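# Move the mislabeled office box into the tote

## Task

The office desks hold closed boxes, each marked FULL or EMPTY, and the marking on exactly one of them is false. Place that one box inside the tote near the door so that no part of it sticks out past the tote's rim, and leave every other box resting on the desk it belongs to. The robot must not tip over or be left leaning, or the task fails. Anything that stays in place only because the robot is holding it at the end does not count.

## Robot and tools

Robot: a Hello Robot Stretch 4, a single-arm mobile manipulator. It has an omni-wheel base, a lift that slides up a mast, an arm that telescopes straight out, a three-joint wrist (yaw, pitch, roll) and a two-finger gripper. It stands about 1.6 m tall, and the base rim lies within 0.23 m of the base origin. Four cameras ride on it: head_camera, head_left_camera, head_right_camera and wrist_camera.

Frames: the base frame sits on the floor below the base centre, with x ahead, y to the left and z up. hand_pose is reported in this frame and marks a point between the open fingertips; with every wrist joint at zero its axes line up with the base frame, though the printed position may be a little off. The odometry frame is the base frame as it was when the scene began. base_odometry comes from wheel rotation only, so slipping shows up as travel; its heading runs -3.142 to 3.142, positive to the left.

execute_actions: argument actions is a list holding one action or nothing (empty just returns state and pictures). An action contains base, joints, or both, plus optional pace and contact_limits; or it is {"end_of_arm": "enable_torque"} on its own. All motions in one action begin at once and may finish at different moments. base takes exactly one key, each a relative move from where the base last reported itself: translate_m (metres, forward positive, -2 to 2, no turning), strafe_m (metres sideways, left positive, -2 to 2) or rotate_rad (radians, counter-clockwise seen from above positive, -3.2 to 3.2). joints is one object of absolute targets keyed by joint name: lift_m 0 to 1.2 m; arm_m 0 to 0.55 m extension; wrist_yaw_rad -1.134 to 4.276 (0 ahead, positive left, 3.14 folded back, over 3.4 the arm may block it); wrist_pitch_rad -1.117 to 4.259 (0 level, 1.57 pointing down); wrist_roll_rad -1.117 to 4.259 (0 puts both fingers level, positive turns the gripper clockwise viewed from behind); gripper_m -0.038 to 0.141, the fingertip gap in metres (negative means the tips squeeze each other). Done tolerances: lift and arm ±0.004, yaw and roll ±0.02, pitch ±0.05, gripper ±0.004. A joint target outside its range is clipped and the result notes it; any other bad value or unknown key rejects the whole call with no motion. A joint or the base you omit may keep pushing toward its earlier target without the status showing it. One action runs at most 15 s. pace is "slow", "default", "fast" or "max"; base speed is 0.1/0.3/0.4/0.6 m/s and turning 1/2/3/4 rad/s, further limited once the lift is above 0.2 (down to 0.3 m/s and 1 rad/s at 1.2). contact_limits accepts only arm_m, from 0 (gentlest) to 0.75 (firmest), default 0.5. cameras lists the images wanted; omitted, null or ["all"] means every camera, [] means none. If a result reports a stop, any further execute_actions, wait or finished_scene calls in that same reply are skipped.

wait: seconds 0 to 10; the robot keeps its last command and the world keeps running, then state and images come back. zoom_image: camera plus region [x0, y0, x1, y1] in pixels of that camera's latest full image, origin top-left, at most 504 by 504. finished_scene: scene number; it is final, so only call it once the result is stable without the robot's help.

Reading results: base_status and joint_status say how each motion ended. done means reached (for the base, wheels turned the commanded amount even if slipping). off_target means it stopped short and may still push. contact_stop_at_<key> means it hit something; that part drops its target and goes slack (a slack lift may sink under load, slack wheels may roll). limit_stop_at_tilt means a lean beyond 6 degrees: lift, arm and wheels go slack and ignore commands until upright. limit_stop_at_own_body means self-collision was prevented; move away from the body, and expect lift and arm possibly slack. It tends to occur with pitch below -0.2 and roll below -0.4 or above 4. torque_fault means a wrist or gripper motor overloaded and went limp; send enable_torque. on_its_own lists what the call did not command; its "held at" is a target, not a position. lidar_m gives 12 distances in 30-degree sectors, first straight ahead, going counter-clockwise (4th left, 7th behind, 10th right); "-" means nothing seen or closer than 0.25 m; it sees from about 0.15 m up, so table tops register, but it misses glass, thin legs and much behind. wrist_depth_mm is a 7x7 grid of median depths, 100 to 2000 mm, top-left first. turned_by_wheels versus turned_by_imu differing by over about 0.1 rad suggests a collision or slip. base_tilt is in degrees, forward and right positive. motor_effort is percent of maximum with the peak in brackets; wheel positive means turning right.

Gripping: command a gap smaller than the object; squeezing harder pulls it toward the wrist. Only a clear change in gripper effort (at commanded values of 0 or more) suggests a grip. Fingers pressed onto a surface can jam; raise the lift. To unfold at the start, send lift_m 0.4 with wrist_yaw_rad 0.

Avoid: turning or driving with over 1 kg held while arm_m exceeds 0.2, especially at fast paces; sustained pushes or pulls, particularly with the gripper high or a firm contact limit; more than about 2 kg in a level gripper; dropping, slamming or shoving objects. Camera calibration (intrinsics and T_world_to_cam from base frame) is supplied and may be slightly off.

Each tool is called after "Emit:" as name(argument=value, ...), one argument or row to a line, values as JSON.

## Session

Emit:
execute_actions(
  actions=[],
)

Scene clock: 0.00 s.
base_odometry: x=+0.000 y=+0.000 heading=+0.000 (m, m, rad; odometry frame)
turned_by_wheels: +0.000 (rad since the last result)
turned_by_imu: +0.000 (rad since the last result)
base_tilt: forward=+0.2 right=+0.2 (deg)
lidar_m: 1.14 1.18 1.96 1.04 1.03 1.39 1.99 2.06 1.41 1.54 1.58 1.26
base_status: not commanded
joint_positions: lift_m=+0.250 arm_m=-0.001 wrist_yaw_rad=+3.052 wrist_pitch_rad=-0.005 wrist_roll_rad=+0.000 gripper_m=+0.057
joint_status: not commanded
motor_effort: lift_m=+18 arm_m=-1 wrist_yaw_rad=+0 wrist_pitch_rad=-6 wrist_roll_rad=+0 gripper_m=-6 wheel_0=+0 wheel_1=+0 wheel_2=+0 (%)
hand_pose: x=-0.1092 y=+0.1129 z=+0.4300 quat_wxyz=(+0.045, +0.002, +0.000, +0.999) (m; base frame)
wrist_depth_mm: 107 141 - - - - - / 108 142 - - - - - / 115 144 265 - - - - / 143 230 - - - - - / - - - - - - - / 1336 1336 199 1430 195 1537 1618 / 960 917 1025 107 1042 991 1098
pictures: head_camera, head_left_camera, head_right_camera, wrist_camera
camera_calibration (this result's frames):
wrist_camera: T_world_to_cam=[[0.0559416, 0.996984, 0.0537862, -0.125524], [0.0450952, 0.0512926, -0.997665, 0.48105], [-0.997415, 0.0582365, -0.0420898, 0.13044], [0, 0, 0, 1]] pos_world=[0.115432, 0.0928747, 0.492168]
Images, in order (width x height): head_camera 420x560, head_left_camera 420x672, head_right_camera 420x672, wrist_camera 616x392.

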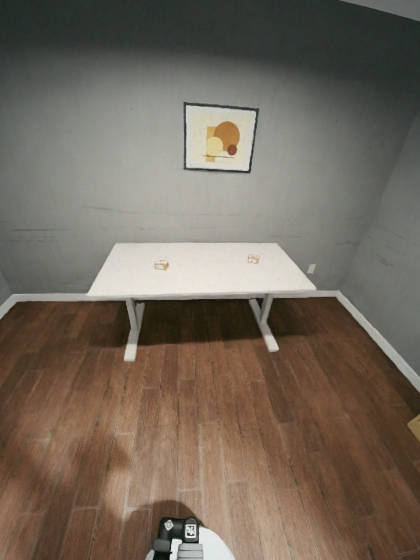

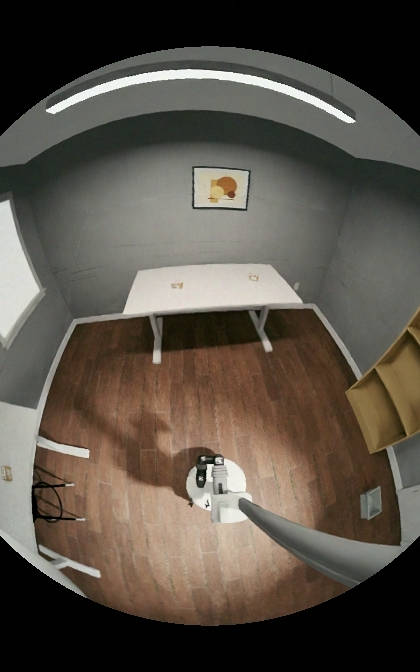

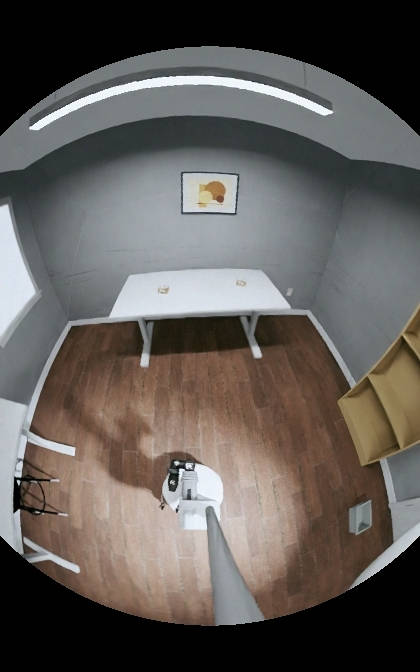

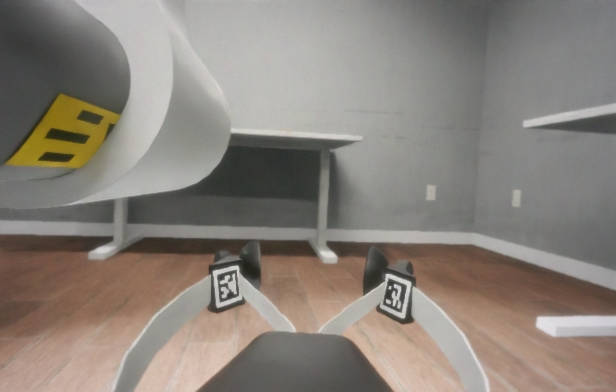

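Emit:
execute_actions(
  actions=[
    {"base":{"translate_m":0.62},"joints":{"lift_m":0.74,"wrist_yaw_rad":0,"gripper_m":0.141},"pace":"fast"},
  ],
  cameras=[],
)

Emit:
execute_actions(
  actions=[
    {"base":{"strafe_m":-0.3},"joints":{"arm_m":0.25,"wrist_pitch_rad":0.3},"pace":"fast"},
  ],
  cameras=["head_camera","wrist_camera"],
)

Scene clock: 3.33 s.
base_odometry: x=+0.620 y=+0.000 heading=+0.000 (m, m, rad; odometry frame)
turned_by_wheels: +0.000 (rad since the last result)
turned_by_imu: -0.001 (rad since the last result)
base_tilt: forward=+0.2 right=+0.2 (deg)
lidar_m: 0.54 0.56 0.73 1.54 1.13 1.44 3.36 2.66 1.61 1.50 0.91 0.60
base_status: done
joint_positions: lift_m=+0.740 arm_m=-0.001 wrist_yaw_rad=+0.000 wrist_pitch_rad=-0.005 wrist_roll_rad=+0.000 gripper_m=+0.141
joint_status: all done
motor_effort: lift_m=+20(20) arm_m=-1(1) wrist_yaw_rad=+0(5) wrist_pitch_rad=-6(7) wrist_roll_rad=+0(0) gripper_m=+1(3) wheel_0=-2(7) wheel_1=-2(7) wheel_2=+2(12) (%)
hand_pose: x=+0.4588 y=-0.0873 z=+0.9194 quat_wxyz=(+1.000, +0.000, -0.002, +0.000) (m; base frame)
wrist_depth_mm: 1118 1138 1138 1160 1138 1182 1205 / 1118 1138 1160 1160 1205 1205 1205 / 1138 1160 1160 1182 1229 1205 1229 / 1160 1160 1182 1205 1205 1205 1229 / 1160 1025 1182 1182 1205 1229 1281 / 627 609 627 741 654 211 820 / 492 488 525 107 535 539 559
pictures: none
No camera images: the call's "cameras" was empty. Leave "cameras" out to get every camera's image.

Scene clock: 5.30 s.
base_odometry: x=+0.620 y=-0.300 heading=+0.000 (m, m, rad; odometry frame)
turned_by_wheels: +0.000 (rad since the last result)
turned_by_imu: +0.000 (rad since the last result)
base_tilt: forward=+0.2 right=+0.2 (deg)
lidar_m: 0.58 0.60 0.76 1.41 1.41 1.88 3.37 1.51 1.31 1.19 1.56 0.66
base_status: done
joint_positions: lift_m=+0.740 arm_m=+0.249 wrist_yaw_rad=+0.000 wrist_pitch_rad=+0.302 wrist_roll_rad=+0.000 gripper_m=+0.141
joint_status: all done
motor_effort: lift_m=+20(21) arm_m=+5(6) wrist_yaw_rad=+2(1) wrist_pitch_rad=-2(3) wrist_roll_rad=+0(0) gripper_m=-5(1) wheel_0=-2(10) wheel_1=+0(11) wheel_2=+1(2) (%)
hand_pose: x=+0.6954 y=-0.0874 z=+0.8322 quat_wxyz=(+0.989, +0.000, +0.150, +0.000) (m; base frame)
wrist_depth_mm: 831 854 854 866 878 878 878 / 878 891 904 904 904 931 931 / 917 931 931 946 960 976 976 / 615 627 640 603 634 683 1025 / 452 433 462 473 480 488 496 / 357 334 340 368 347 211 384 / 296 294 307 107 309 310 314
pictures: head_camera, wrist_camera
camera_calibration (this result's frames):
wrist_camera: T_world_to_cam=[[0.0483931, -0.997981, 0.0411257, -0.151019], [-0.339748, -0.0551656, -0.938897, 1.06569], [0.939271, 0.0314637, -0.341732, -0.138202], [0, 0, 0, 1]] pos_world=[0.499185, -0.0875764, 0.959558]
Images, in order (width x height): head_camera 420x560, wrist_camera 616x392.

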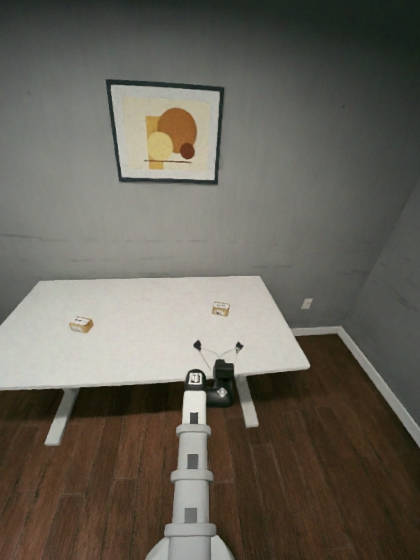

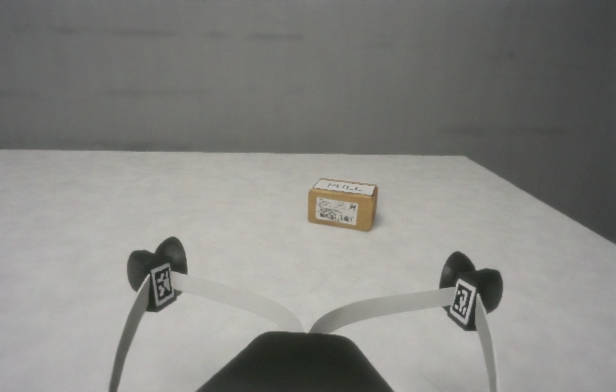

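Emit:
execute_actions(
  actions=[
    {"base":{"translate_m":0.06},"joints":{"wrist_yaw_rad":-0.15,"lift_m":0.66,"arm_m":0.5}},
  ],
  cameras=["wrist_camera"],
)

Emit:
execute_actions(
  actions=[
    {"joints":{"gripper_m":0.025}},
  ],
  cameras=["wrist_camera"],
)

Scene clock: 7.80 s.
base_odometry: x=+0.680 y=-0.300 heading=+0.000 (m, m, rad; odometry frame)
turned_by_wheels: +0.000 (rad since the last result)
turned_by_imu: +0.001 (rad since the last result)
base_tilt: forward=+0.2 right=+0.2 (deg)
lidar_m: 0.51 0.52 0.68 1.68 1.44 1.88 3.43 1.68 1.30 1.19 1.54 0.56
base_status: done
joint_positions: lift_m=+0.660 arm_m=+0.499 wrist_yaw_rad=-0.150 wrist_pitch_rad=+0.302 wrist_roll_rad=+0.000 gripper_m=+0.141
joint_status: all done
motor_effort: lift_m=+15(18) arm_m=+5(6) wrist_yaw_rad=-2(1) wrist_pitch_rad=-7(5) wrist_roll_rad=+0(0) gripper_m=+2(0) wheel_0=+0(4) wheel_1=+1(5) wheel_2=+0(8) (%)
hand_pose: x=+0.9292 y=-0.1276 z=+0.7527 quat_wxyz=(+0.986, +0.011, +0.150, -0.074) (m; base frame)
wrist_depth_mm: 535 554 574 603 627 661 683 / 559 580 609 627 654 691 715 / 580 603 621 647 676 723 778 / 399 410 418 424 436 449 455 / 294 283 231 220 298 319 324 / 234 219 221 224 224 211 251 / 195 192 200 107 202 203 206
pictures: wrist_camera
camera_calibration (this result's frames):
wrist_camera: T_world_to_cam=[[-0.101238, -0.994012, 0.0411242, -0.0596013], [-0.344206, -0.00378696, -0.938886, 1.0789], [0.93342, -0.109206, -0.341762, -0.396226], [0, 0, 0, 1]] pos_world=[0.735174, -0.0984289, 0.879997]
Images, in order (width x height): wrist_camera 616x392.

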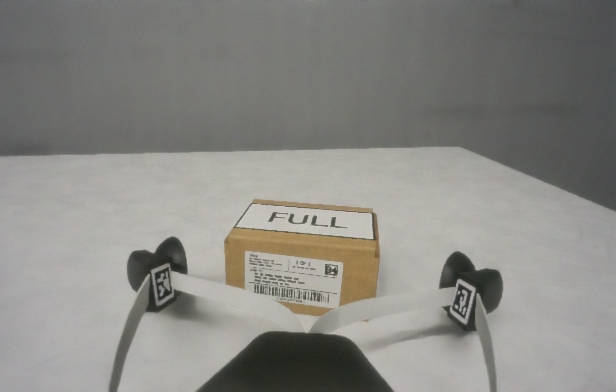

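Scene clock: 9.97 s.
base_odometry: x=+0.680 y=-0.300 heading=+0.000 (m, m, rad; odometry frame)
turned_by_wheels: +0.000 (rad since the last result)
turned_by_imu: +0.001 (rad since the last result)
base_tilt: forward=+0.2 right=+0.2 (deg)
lidar_m: 0.51 0.54 0.66 1.68 1.46 1.90 3.44 1.67 1.30 1.18 1.56 0.58
base_status: not commanded
joint_positions: lift_m=+0.660 arm_m=+0.499 wrist_yaw_rad=-0.150 wrist_pitch_rad=+0.302 wrist_roll_rad=+0.000 gripper_m=+0.026
joint_status: all done
motor_effort: lift_m=+15(15) arm_m=+6(5) wrist_yaw_rad=-2(0) wrist_pitch_rad=-3(4) wrist_roll_rad=+0(0) gripper_m=-28(29) wheel_0=+0(0) wheel_1=+1(1) wheel_2=+0(0) (%)
hand_pose: x=+0.9292 y=-0.1276 z=+0.7527 quat_wxyz=(+0.986, +0.011, +0.150, -0.074) (m; base frame)
wrist_depth_mm: 539 559 580 603 621 654 683 / 559 580 603 634 654 699 715 / 580 597 627 640 676 723 768 / 402 407 415 427 433 445 455 / 294 300 211 206 210 319 324 / 233 180 212 213 206 179 251 / 193 195 196 107 201 196 205
pictures: wrist_camera
camera_calibration (this result's frames):
wrist_camera: T_world_to_cam=[[-0.101238, -0.994012, 0.0411242, -0.0596012], [-0.344206, -0.00378696, -0.938886, 1.0789], [0.93342, -0.109206, -0.341762, -0.396227], [0, 0, 0, 1]] pos_world=[0.735175, -0.0984289, 0.879997]
Images, in order (width x height): wrist_camera 616x392.

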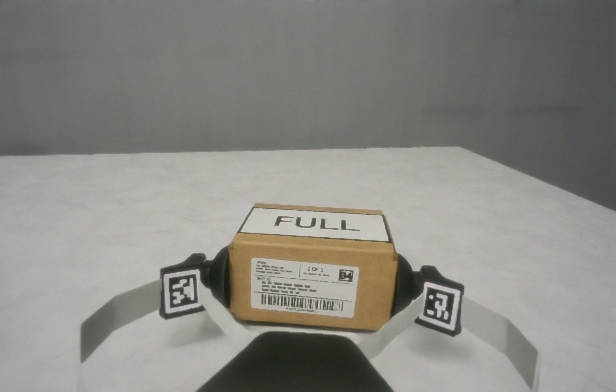

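Seems light, but the grip is near the edge; regrip deeper.

Emit:
execute_actions(
  actions=[
    {"joints":{"gripper_m":0.105}},
  ],
  cameras=[],
)

Emit:
execute_actions(
  actions=[
    {"joints":{"arm_m":0.52}},
  ],
  cameras=[],
)

Emit:
execute_actions(
  actions=[
    {"joints":{"gripper_m":0.03}},
  ],
  cameras=[],
)

Emit:
execute_actions(
  actions=[
    {"joints":{"lift_m":0.69}},
  ],
  cameras=["wrist_camera"],
)

Scene clock: 12.07 s.
base_odometry: x=+0.680 y=-0.300 heading=+0.000 (m, m, rad; odometry frame)
turned_by_wheels: +0.000 (rad since the last result)
turned_by_imu: +0.001 (rad since the last result)
base_tilt: forward=+0.2 right=+0.2 (deg)
lidar_m: 0.51 0.53 0.69 1.67 1.44 1.89 3.43 1.64 1.30 1.18 1.55 0.57
base_status: not commanded
joint_positions: lift_m=+0.660 arm_m=+0.499 wrist_yaw_rad=-0.150 wrist_pitch_rad=+0.302 wrist_roll_rad=+0.000 gripper_m=+0.105
joint_status: all done
motor_effort: lift_m=+15(15) arm_m=+5(5) wrist_yaw_rad=+1(0) wrist_pitch_rad=-3(3) wrist_roll_rad=+0(0) gripper_m=+0(26) wheel_0=+0(0) wheel_1=+1(1) wheel_2=+0(0) (%)
hand_pose: x=+0.9292 y=-0.1276 z=+0.7527 quat_wxyz=(+0.986, +0.011, +0.150, -0.074) (m; base frame)
wrist_depth_mm: 535 554 574 597 627 654 683 / 559 580 609 627 654 691 723 / 580 603 634 640 676 715 768 / 399 407 418 427 436 445 455 / 296 298 229 224 225 317 324 / 233 227 221 230 224 238 251 / 193 189 200 107 202 197 205
pictures: none
No camera images: the call's "cameras" was empty. Leave "cameras" out to get every camera's image.

Scene clock: 12.80 s.
base_odometry: x=+0.680 y=-0.300 heading=+0.000 (m, m, rad; odometry frame)
turned_by_wheels: +0.000 (rad since the last result)
turned_by_imu: +0.000 (rad since the last result)
base_tilt: forward=+0.2 right=+0.2 (deg)
lidar_m: 0.52 0.53 0.68 1.69 1.45 1.89 3.43 1.70 1.30 1.20 1.54 0.57
base_status: not commanded
joint_positions: lift_m=+0.660 arm_m=+0.519 wrist_yaw_rad=-0.150 wrist_pitch_rad=+0.302 wrist_roll_rad=+0.000 gripper_m=+0.105
joint_status: all done
motor_effort: lift_m=+15(15) arm_m=+5(6) wrist_yaw_rad=-1(1) wrist_pitch_rad=-5(4) wrist_roll_rad=+0(1) gripper_m=+1(1) wheel_0=+0(0) wheel_1=+1(1) wheel_2=+0(0) (%)
hand_pose: x=+0.9492 y=-0.1276 z=+0.7527 quat_wxyz=(+0.986, +0.011, +0.150, -0.074) (m; base frame)
wrist_depth_mm: 517 535 564 580 609 634 661 / 539 564 585 609 627 676 699 / 559 580 609 634 661 707 741 / 402 407 418 427 433 449 452 / 296 298 229 207 220 319 324 / 234 227 220 208 202 238 251 / 193 189 200 107 202 196 206
pictures: none
No camera images: the call's "cameras" was empty. Leave "cameras" out to get every camera's image.

Scene clock: 14.40 s.
base_odometry: x=+0.680 y=-0.300 heading=+0.000 (m, m, rad; odometry frame)
turned_by_wheels: +0.000 (rad since the last result)
turned_by_imu: +0.001 (rad since the last result)
base_tilt: forward=+0.2 right=+0.2 (deg)
lidar_m: 0.50 0.55 0.66 1.69 1.46 1.89 3.45 1.65 1.30 1.18 1.55 0.58
base_status: not commanded
joint_positions: lift_m=+0.660 arm_m=+0.519 wrist_yaw_rad=-0.150 wrist_pitch_rad=+0.302 wrist_roll_rad=+0.000 gripper_m=+0.031
joint_status: all done
motor_effort: lift_m=+15(15) arm_m=+5(5) wrist_yaw_rad=-2(2) wrist_pitch_rad=-6(4) wrist_roll_rad=+0(0) gripper_m=-24(26) wheel_0=+0(0) wheel_1=+1(1) wheel_2=+0(0) (%)
hand_pose: x=+0.9492 y=-0.1276 z=+0.7527 quat_wxyz=(+0.986, +0.011, +0.150, -0.074) (m; base frame)
wrist_depth_mm: 517 535 564 580 603 627 654 / 544 564 585 609 634 676 707 / 559 585 615 634 661 707 741 / 399 407 418 427 436 445 455 / 294 298 204 195 209 319 322 / 233 180 191 191 187 182 251 / 193 195 197 107 195 195 204
pictures: none
No camera images: the call's "cameras" was empty. Leave "cameras" out to get every camera's image.

Scene clock: 15.30 s.
base_odometry: x=+0.680 y=-0.300 heading=+0.000 (m, m, rad; odometry frame)
turned_by_wheels: +0.000 (rad since the last result)
turned_by_imu: +0.000 (rad since the last result)
base_tilt: forward=+0.2 right=+0.2 (deg)
lidar_m: 0.52 0.52 0.67 1.69 1.45 1.88 3.43 1.64 1.30 1.19 1.54 0.58
base_status: not commanded
joint_positions: lift_m=+0.690 arm_m=+0.519 wrist_yaw_rad=-0.150 wrist_pitch_rad=+0.302 wrist_roll_rad=+0.000 gripper_m=+0.031
joint_status: all done
motor_effort: lift_m=+21(21) arm_m=+5(5) wrist_yaw_rad=+0(0) wrist_pitch_rad=-3(3) wrist_roll_rad=+0(0) gripper_m=-29(26) wheel_0=+0(0) wheel_1=+1(1) wheel_2=+0(0) (%)
hand_pose: x=+0.9492 y=-0.1276 z=+0.7821 quat_wxyz=(+0.986, +0.011, +0.150, -0.074) (m; base frame)
wrist_depth_mm: 521 539 559 574 603 634 661 / 544 564 585 609 634 676 699 / 564 591 615 647 668 707 750 / 480 492 500 508 521 530 788 / 351 357 204 195 209 379 387 / 279 181 191 191 187 182 300 / 231 233 235 107 232 234 246
pictures: wrist_camera
camera_calibration (this result's frames):
wrist_camera: T_world_to_cam=[[-0.101349, -0.994001, 0.0411231, -0.0587114], [-0.344227, -0.00374497, -0.938879, 1.11348], [0.9334, -0.10931, -0.341782, -0.404784], [0, 0, 0, 1]] pos_world=[0.755165, -0.0984364, 0.909487]
Images, in order (width x height): wrist_camera 616x392.

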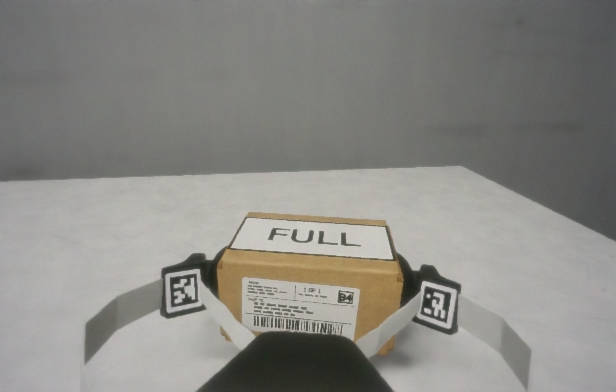

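Emit:
execute_actions(
  actions=[
    {"base":{"rotate_rad":-2.33},"joints":{"arm_m":0.2,"wrist_yaw_rad":0,"lift_m":0.72}},
  ],
  cameras=["head_camera"],
)

Emit:
execute_actions(
  actions=[
    {"base":{"translate_m":0.95},"joints":{"lift_m":0.45,"wrist_pitch_rad":1.57,"arm_m":0.3},"pace":"fast"},
  ],
  cameras=["head_camera","wrist_camera"],
)

Scene clock: 18.17 s.
base_odometry: x=+0.680 y=-0.300 heading=-2.330 (m, m, rad; odometry frame)
turned_by_wheels: -2.330 (rad since the last result)
turned_by_imu: -2.351 (rad since the last result)
base_tilt: forward=+0.2 right=+0.2 (deg)
lidar_m: 1.45 1.17 1.48 0.64 0.52 0.51 0.58 0.97 1.46 1.58 2.63 2.60
base_status: done
joint_positions: lift_m=+0.720 arm_m=+0.201 wrist_yaw_rad=+0.000 wrist_pitch_rad=+0.302 wrist_roll_rad=+0.000 gripper_m=+0.031
joint_status: all done
motor_effort: lift_m=+21(23) arm_m=-6(8) wrist_yaw_rad=+4(3) wrist_pitch_rad=-5(3) wrist_roll_rad=+0(0) gripper_m=-25(23) wheel_0=+0(6) wheel_1=+0(6) wheel_2=-2(7) (%)
hand_pose: x=+0.6473 y=-0.0875 z=+0.8121 quat_wxyz=(+0.989, +0.000, +0.151, +0.000) (m; base frame)
wrist_depth_mm: 1025 1078 1430 1708 - - - / 1042 1138 1537 1808 - - - / 1078 1205 1618 1983 - - - / 1025 1205 1618 1983 - - - / 1160 1366 204 195 209 1983 - / 1205 181 191 191 187 181 1576 / 1078 1182 1229 107 1205 1205 1281
pictures: head_camera
Images, in order (width x height): head_camera 420x560.

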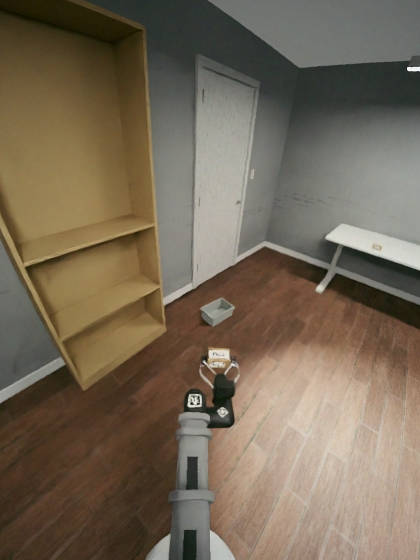

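Scene clock: 21.90 s.
base_odometry: x=+0.026 y=-0.989 heading=-2.330 (m, m, rad; odometry frame)
turned_by_wheels: +0.000 (rad since the last result)
turned_by_imu: -0.002 (rad since the last result)
base_tilt: forward=+0.3 right=+0.2 (deg)
lidar_m: 0.67 0.57 0.55 0.63 1.66 1.24 1.42 2.07 2.05 2.28 1.91 0.74
base_status: done
joint_positions: lift_m=+0.450 arm_m=+0.299 wrist_yaw_rad=+0.000 wrist_pitch_rad=+1.570 wrist_roll_rad=+0.000 gripper_m=+0.031
joint_status: all done
motor_effort: lift_m=+15(22) arm_m=+5(5) wrist_yaw_rad=-2(3) wrist_pitch_rad=+1(2) wrist_roll_rad=+0(0) gripper_m=-25(25) wheel_0=-2(6) wheel_1=-2(6) wheel_2=+1(12) (%)
hand_pose: x=+0.4702 y=-0.0874 z=+0.3400 quat_wxyz=(+0.707, +0.000, +0.707, +0.000) (m; base frame)
wrist_depth_mm: 569 564 554 549 549 549 544 / 574 564 564 564 554 549 549 / 574 574 564 564 564 554 549 / 580 580 580 569 559 564 559 / 585 585 204 195 209 564 559 / 591 181 191 191 187 182 569 / 603 597 585 107 580 574 569
pictures: head_camera, wrist_camera
camera_calibration (this result's frames):
wrist_camera: T_world_to_cam=[[0.0535888, -0.997991, -0.0338098, -0.096878], [-0.997507, -0.0550586, 0.0441511, 0.50212], [-0.0459239, 0.0313595, -0.998453, 0.591604], [0, 0, 0, 1]] pos_world=[0.533228, -0.0875898, 0.565244]
Images, in order (width x height): head_camera 420x560, wrist_camera 616x392.

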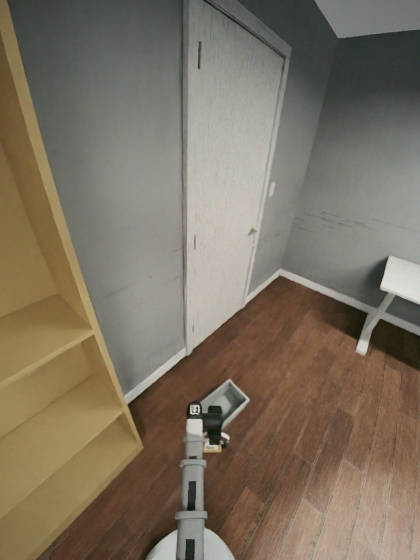

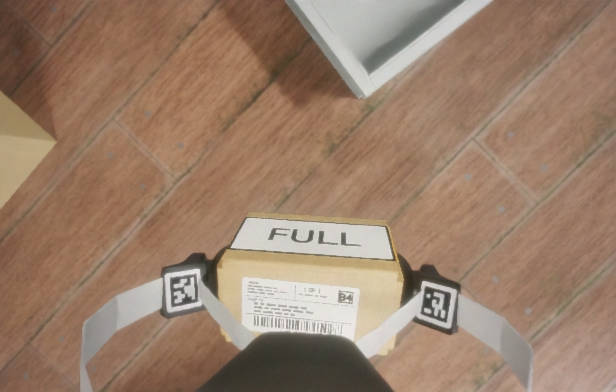

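Emit:
execute_actions(
  actions=[
    {"base":{"strafe_m":-0.08},"joints":{"lift_m":0.36,"arm_m":0.55,"wrist_pitch_rad":1.8,"wrist_yaw_rad":0.7},"pace":"fast"},
  ],
  cameras=[],
)

Emit:
execute_actions(
  actions=[
    {"base":{"translate_m":0.065},"joints":{"lift_m":0.33},"pace":"fast"},
  ],
  cameras=["wrist_camera"],
)

Scene clock: 24.13 s.
base_odometry: x=-0.032 y=-0.934 heading=-2.330 (m, m, rad; odometry frame)
turned_by_wheels: +0.000 (rad since the last result)
turned_by_imu: +0.001 (rad since the last result)
base_tilt: forward=+0.2 right=+0.2 (deg)
lidar_m: 0.62 0.62 0.62 0.69 1.75 1.30 1.46 1.99 1.97 2.22 1.88 0.80
base_status: done
joint_positions: lift_m=+0.360 arm_m=+0.548 wrist_yaw_rad=+0.700 wrist_pitch_rad=+1.799 wrist_roll_rad=+0.000 gripper_m=+0.031
joint_status: all done
motor_effort: lift_m=+15(13) arm_m=+5(7) wrist_yaw_rad=-1(7) wrist_pitch_rad=+2(5) wrist_roll_rad=+1(0) gripper_m=-24(28) wheel_0=-1(8) wheel_1=+1(11) wheel_2=+0(0) (%)
hand_pose: x=+0.7256 y=-0.1090 z=+0.2575 quat_wxyz=(+0.584, -0.269, +0.736, +0.213) (m; base frame)
wrist_depth_mm: 442 439 427 424 418 415 415 / 462 455 442 445 439 407 427 / 480 477 462 462 455 415 449 / 504 496 449 473 469 410 469 / 525 521 204 194 209 407 488 / 549 180 191 191 186 181 512 / 585 569 564 107 549 539 539
pictures: none
No camera images: the call's "cameras" was empty. Leave "cameras" out to get every camera's image.

Scene clock: 25.23 s.
base_odometry: x=-0.077 y=-0.981 heading=-2.330 (m, m, rad; odometry frame)
turned_by_wheels: +0.000 (rad since the last result)
turned_by_imu: +0.000 (rad since the last result)
base_tilt: forward=+0.2 right=+0.2 (deg)
lidar_m: 0.59 0.58 0.58 0.65 1.66 1.35 1.50 2.04 2.01 2.19 1.80 0.70
base_status: done
joint_positions: lift_m=+0.330 arm_m=+0.548 wrist_yaw_rad=+0.700 wrist_pitch_rad=+1.799 wrist_roll_rad=+0.000 gripper_m=+0.031
joint_status: all done
motor_effort: lift_m=+15(16) arm_m=+5(5) wrist_yaw_rad=+0(0) wrist_pitch_rad=+3(3) wrist_roll_rad=+0(1) gripper_m=-28(28) wheel_0=+0(6) wheel_1=-1(5) wheel_2=+2(11) (%)
hand_pose: x=+0.7256 y=-0.1090 z=+0.2275 quat_wxyz=(+0.584, -0.269, +0.736, +0.213) (m; base frame)
wrist_depth_mm: 415 410 407 402 397 394 389 / 430 424 415 413 410 407 404 / 449 436 433 433 427 343 421 / 473 459 449 445 445 370 436 / 492 480 203 194 208 397 459 / 517 181 191 191 186 181 480 / 544 535 525 107 512 508 504
pictures: wrist_camera
camera_calibration (this result's frames):
wrist_camera: T_world_to_cam=[[0.677148, -0.734461, -0.0451403, -0.557031], [-0.699602, -0.661597, 0.2699, 0.427035], [-0.228096, -0.151182, -0.96183, 0.595636], [0, 0, 0, 1]] pos_world=[0.811809, -0.0365427, 0.432499]
Images, in order (width x height): wrist_camera 616x392.

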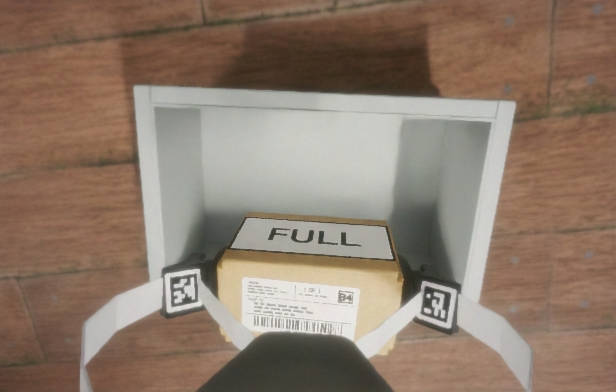

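Emit:
execute_actions(
  actions=[
    {"joints":{"lift_m":0.15}},
  ],
  cameras=[],
)

Emit:
execute_actions(
  actions=[
    {"joints":{"gripper_m":0.115}},
  ],
  cameras=[],
)

Emit:
execute_actions(
  actions=[
    {"joints":{"lift_m":0.33},"pace":"fast"},
  ],
  cameras=["wrist_camera","head_right_camera"],
)

Scene clock: 27.43 s.
base_odometry: x=-0.077 y=-0.981 heading=-2.330 (m, m, rad; odometry frame)
turned_by_wheels: +0.000 (rad since the last result)
turned_by_imu: +0.001 (rad since the last result)
base_tilt: forward=+0.3 right=+0.2 (deg)
lidar_m: 0.59 0.59 0.58 0.65 1.66 1.35 1.51 2.04 2.03 2.16 1.80 0.70
base_status: not commanded
joint_positions: lift_m=+0.150 arm_m=+0.548 wrist_yaw_rad=+0.700 wrist_pitch_rad=+1.799 wrist_roll_rad=+0.000 gripper_m=+0.031
joint_status: all done
motor_effort: lift_m=+15(15) arm_m=+5(5) wrist_yaw_rad=-2(1) wrist_pitch_rad=+3(3) wrist_roll_rad=+0(0) gripper_m=-24(26) wheel_0=+0(0) wheel_1=-2(1) wheel_2=+1(1) (%)
hand_pose: x=+0.7256 y=-0.1090 z=+0.0475 quat_wxyz=(+0.584, -0.269, +0.736, +0.213) (m; base frame)
wrist_depth_mm: 242 239 236 234 232 229 227 / 248 247 244 241 241 238 236 / 137 136 134 133 131 130 130 / 195 264 263 259 258 254 217 / 196 273 204 194 208 264 216 / 198 181 191 191 187 181 213 / 196 260 271 107 270 271 211
pictures: none
No camera images: the call's "cameras" was empty. Leave "cameras" out to get every camera's image.

Scene clock: 29.13 s.
base_odometry: x=-0.077 y=-0.981 heading=-2.330 (m, m, rad; odometry frame)
turned_by_wheels: +0.000 (rad since the last result)
turned_by_imu: +0.001 (rad since the last result)
base_tilt: forward=+0.2 right=+0.2 (deg)
lidar_m: 0.59 0.60 0.57 0.66 1.67 1.34 1.49 2.02 2.01 2.15 1.80 0.70
base_status: not commanded
joint_positions: lift_m=+0.150 arm_m=+0.548 wrist_yaw_rad=+0.700 wrist_pitch_rad=+1.799 wrist_roll_rad=+0.000 gripper_m=+0.115
joint_status: all done
motor_effort: lift_m=+15(15) arm_m=+5(5) wrist_yaw_rad=-1(1) wrist_pitch_rad=+6(5) wrist_roll_rad=+0(0) gripper_m=+0(24) wheel_0=+0(0) wheel_1=-1(1) wheel_2=+1(2) (%)
hand_pose: x=+0.7256 y=-0.1090 z=+0.0475 quat_wxyz=(+0.584, -0.269, +0.736, +0.213) (m; base frame)
wrist_depth_mm: 241 239 236 233 231 229 228 / 248 246 244 242 241 238 236 / 137 136 134 133 131 130 130 / 194 265 264 258 257 254 218 / 196 271 230 211 220 265 216 / 198 259 289 214 211 258 213 / 200 258 277 107 279 260 211
pictures: none
No camera images: the call's "cameras" was empty. Leave "cameras" out to get every camera's image.

Scene clock: 30.63 s.
base_odometry: x=-0.077 y=-0.981 heading=-2.330 (m, m, rad; odometry frame)
turned_by_wheels: +0.000 (rad since the last result)
turned_by_imu: +0.000 (rad since the last result)
base_tilt: forward=+0.3 right=+0.2 (deg)
lidar_m: 0.60 0.56 0.57 0.66 1.67 1.36 1.51 2.03 2.01 2.17 1.80 0.69
base_status: not commanded
joint_positions: lift_m=+0.330 arm_m=+0.548 wrist_yaw_rad=+0.700 wrist_pitch_rad=+1.799 wrist_roll_rad=+0.000 gripper_m=+0.115
joint_status: all done
motor_effort: lift_m=+20(23) arm_m=+5(5) wrist_yaw_rad=-3(1) wrist_pitch_rad=+4(3) wrist_roll_rad=+1(1) gripper_m=+0(1) wheel_0=+0(0) wheel_1=-1(1) wheel_2=+1(2) (%)
hand_pose: x=+0.7256 y=-0.1090 z=+0.2270 quat_wxyz=(+0.584, -0.269, +0.736, +0.213) (m; base frame)
wrist_depth_mm: 415 410 404 402 399 394 392 / 430 424 415 407 407 407 404 / 449 439 433 430 427 343 421 / 469 459 452 389 445 373 436 / 492 480 421 459 452 397 455 / 517 508 364 359 357 477 477 / 539 535 525 107 512 504 504
pictures: head_right_camera, wrist_camera
camera_calibration (this result's frames):
wrist_camera: T_world_to_cam=[[0.677148, -0.734461, -0.0451403, -0.557056], [-0.699602, -0.661597, 0.2699, 0.427159], [-0.228096, -0.151182, -0.96183, 0.595213], [0, 0, 0, 1]] pos_world=[0.811816, -0.0365427, 0.432058]
Images, in order (width x height): head_right_camera 420x672, wrist_camera 616x392.

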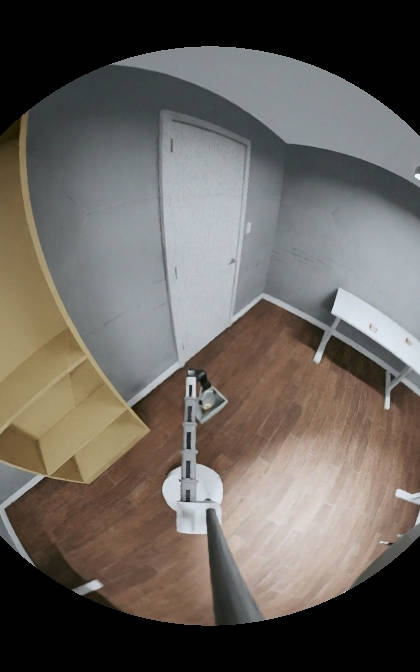

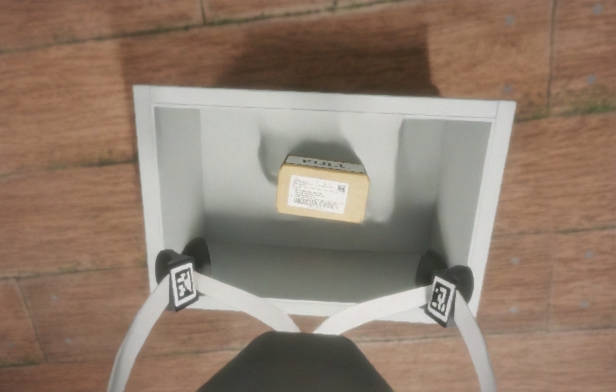

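Emit:
finished_scene(
  scene=2,
)

The scene is finished: the task was done.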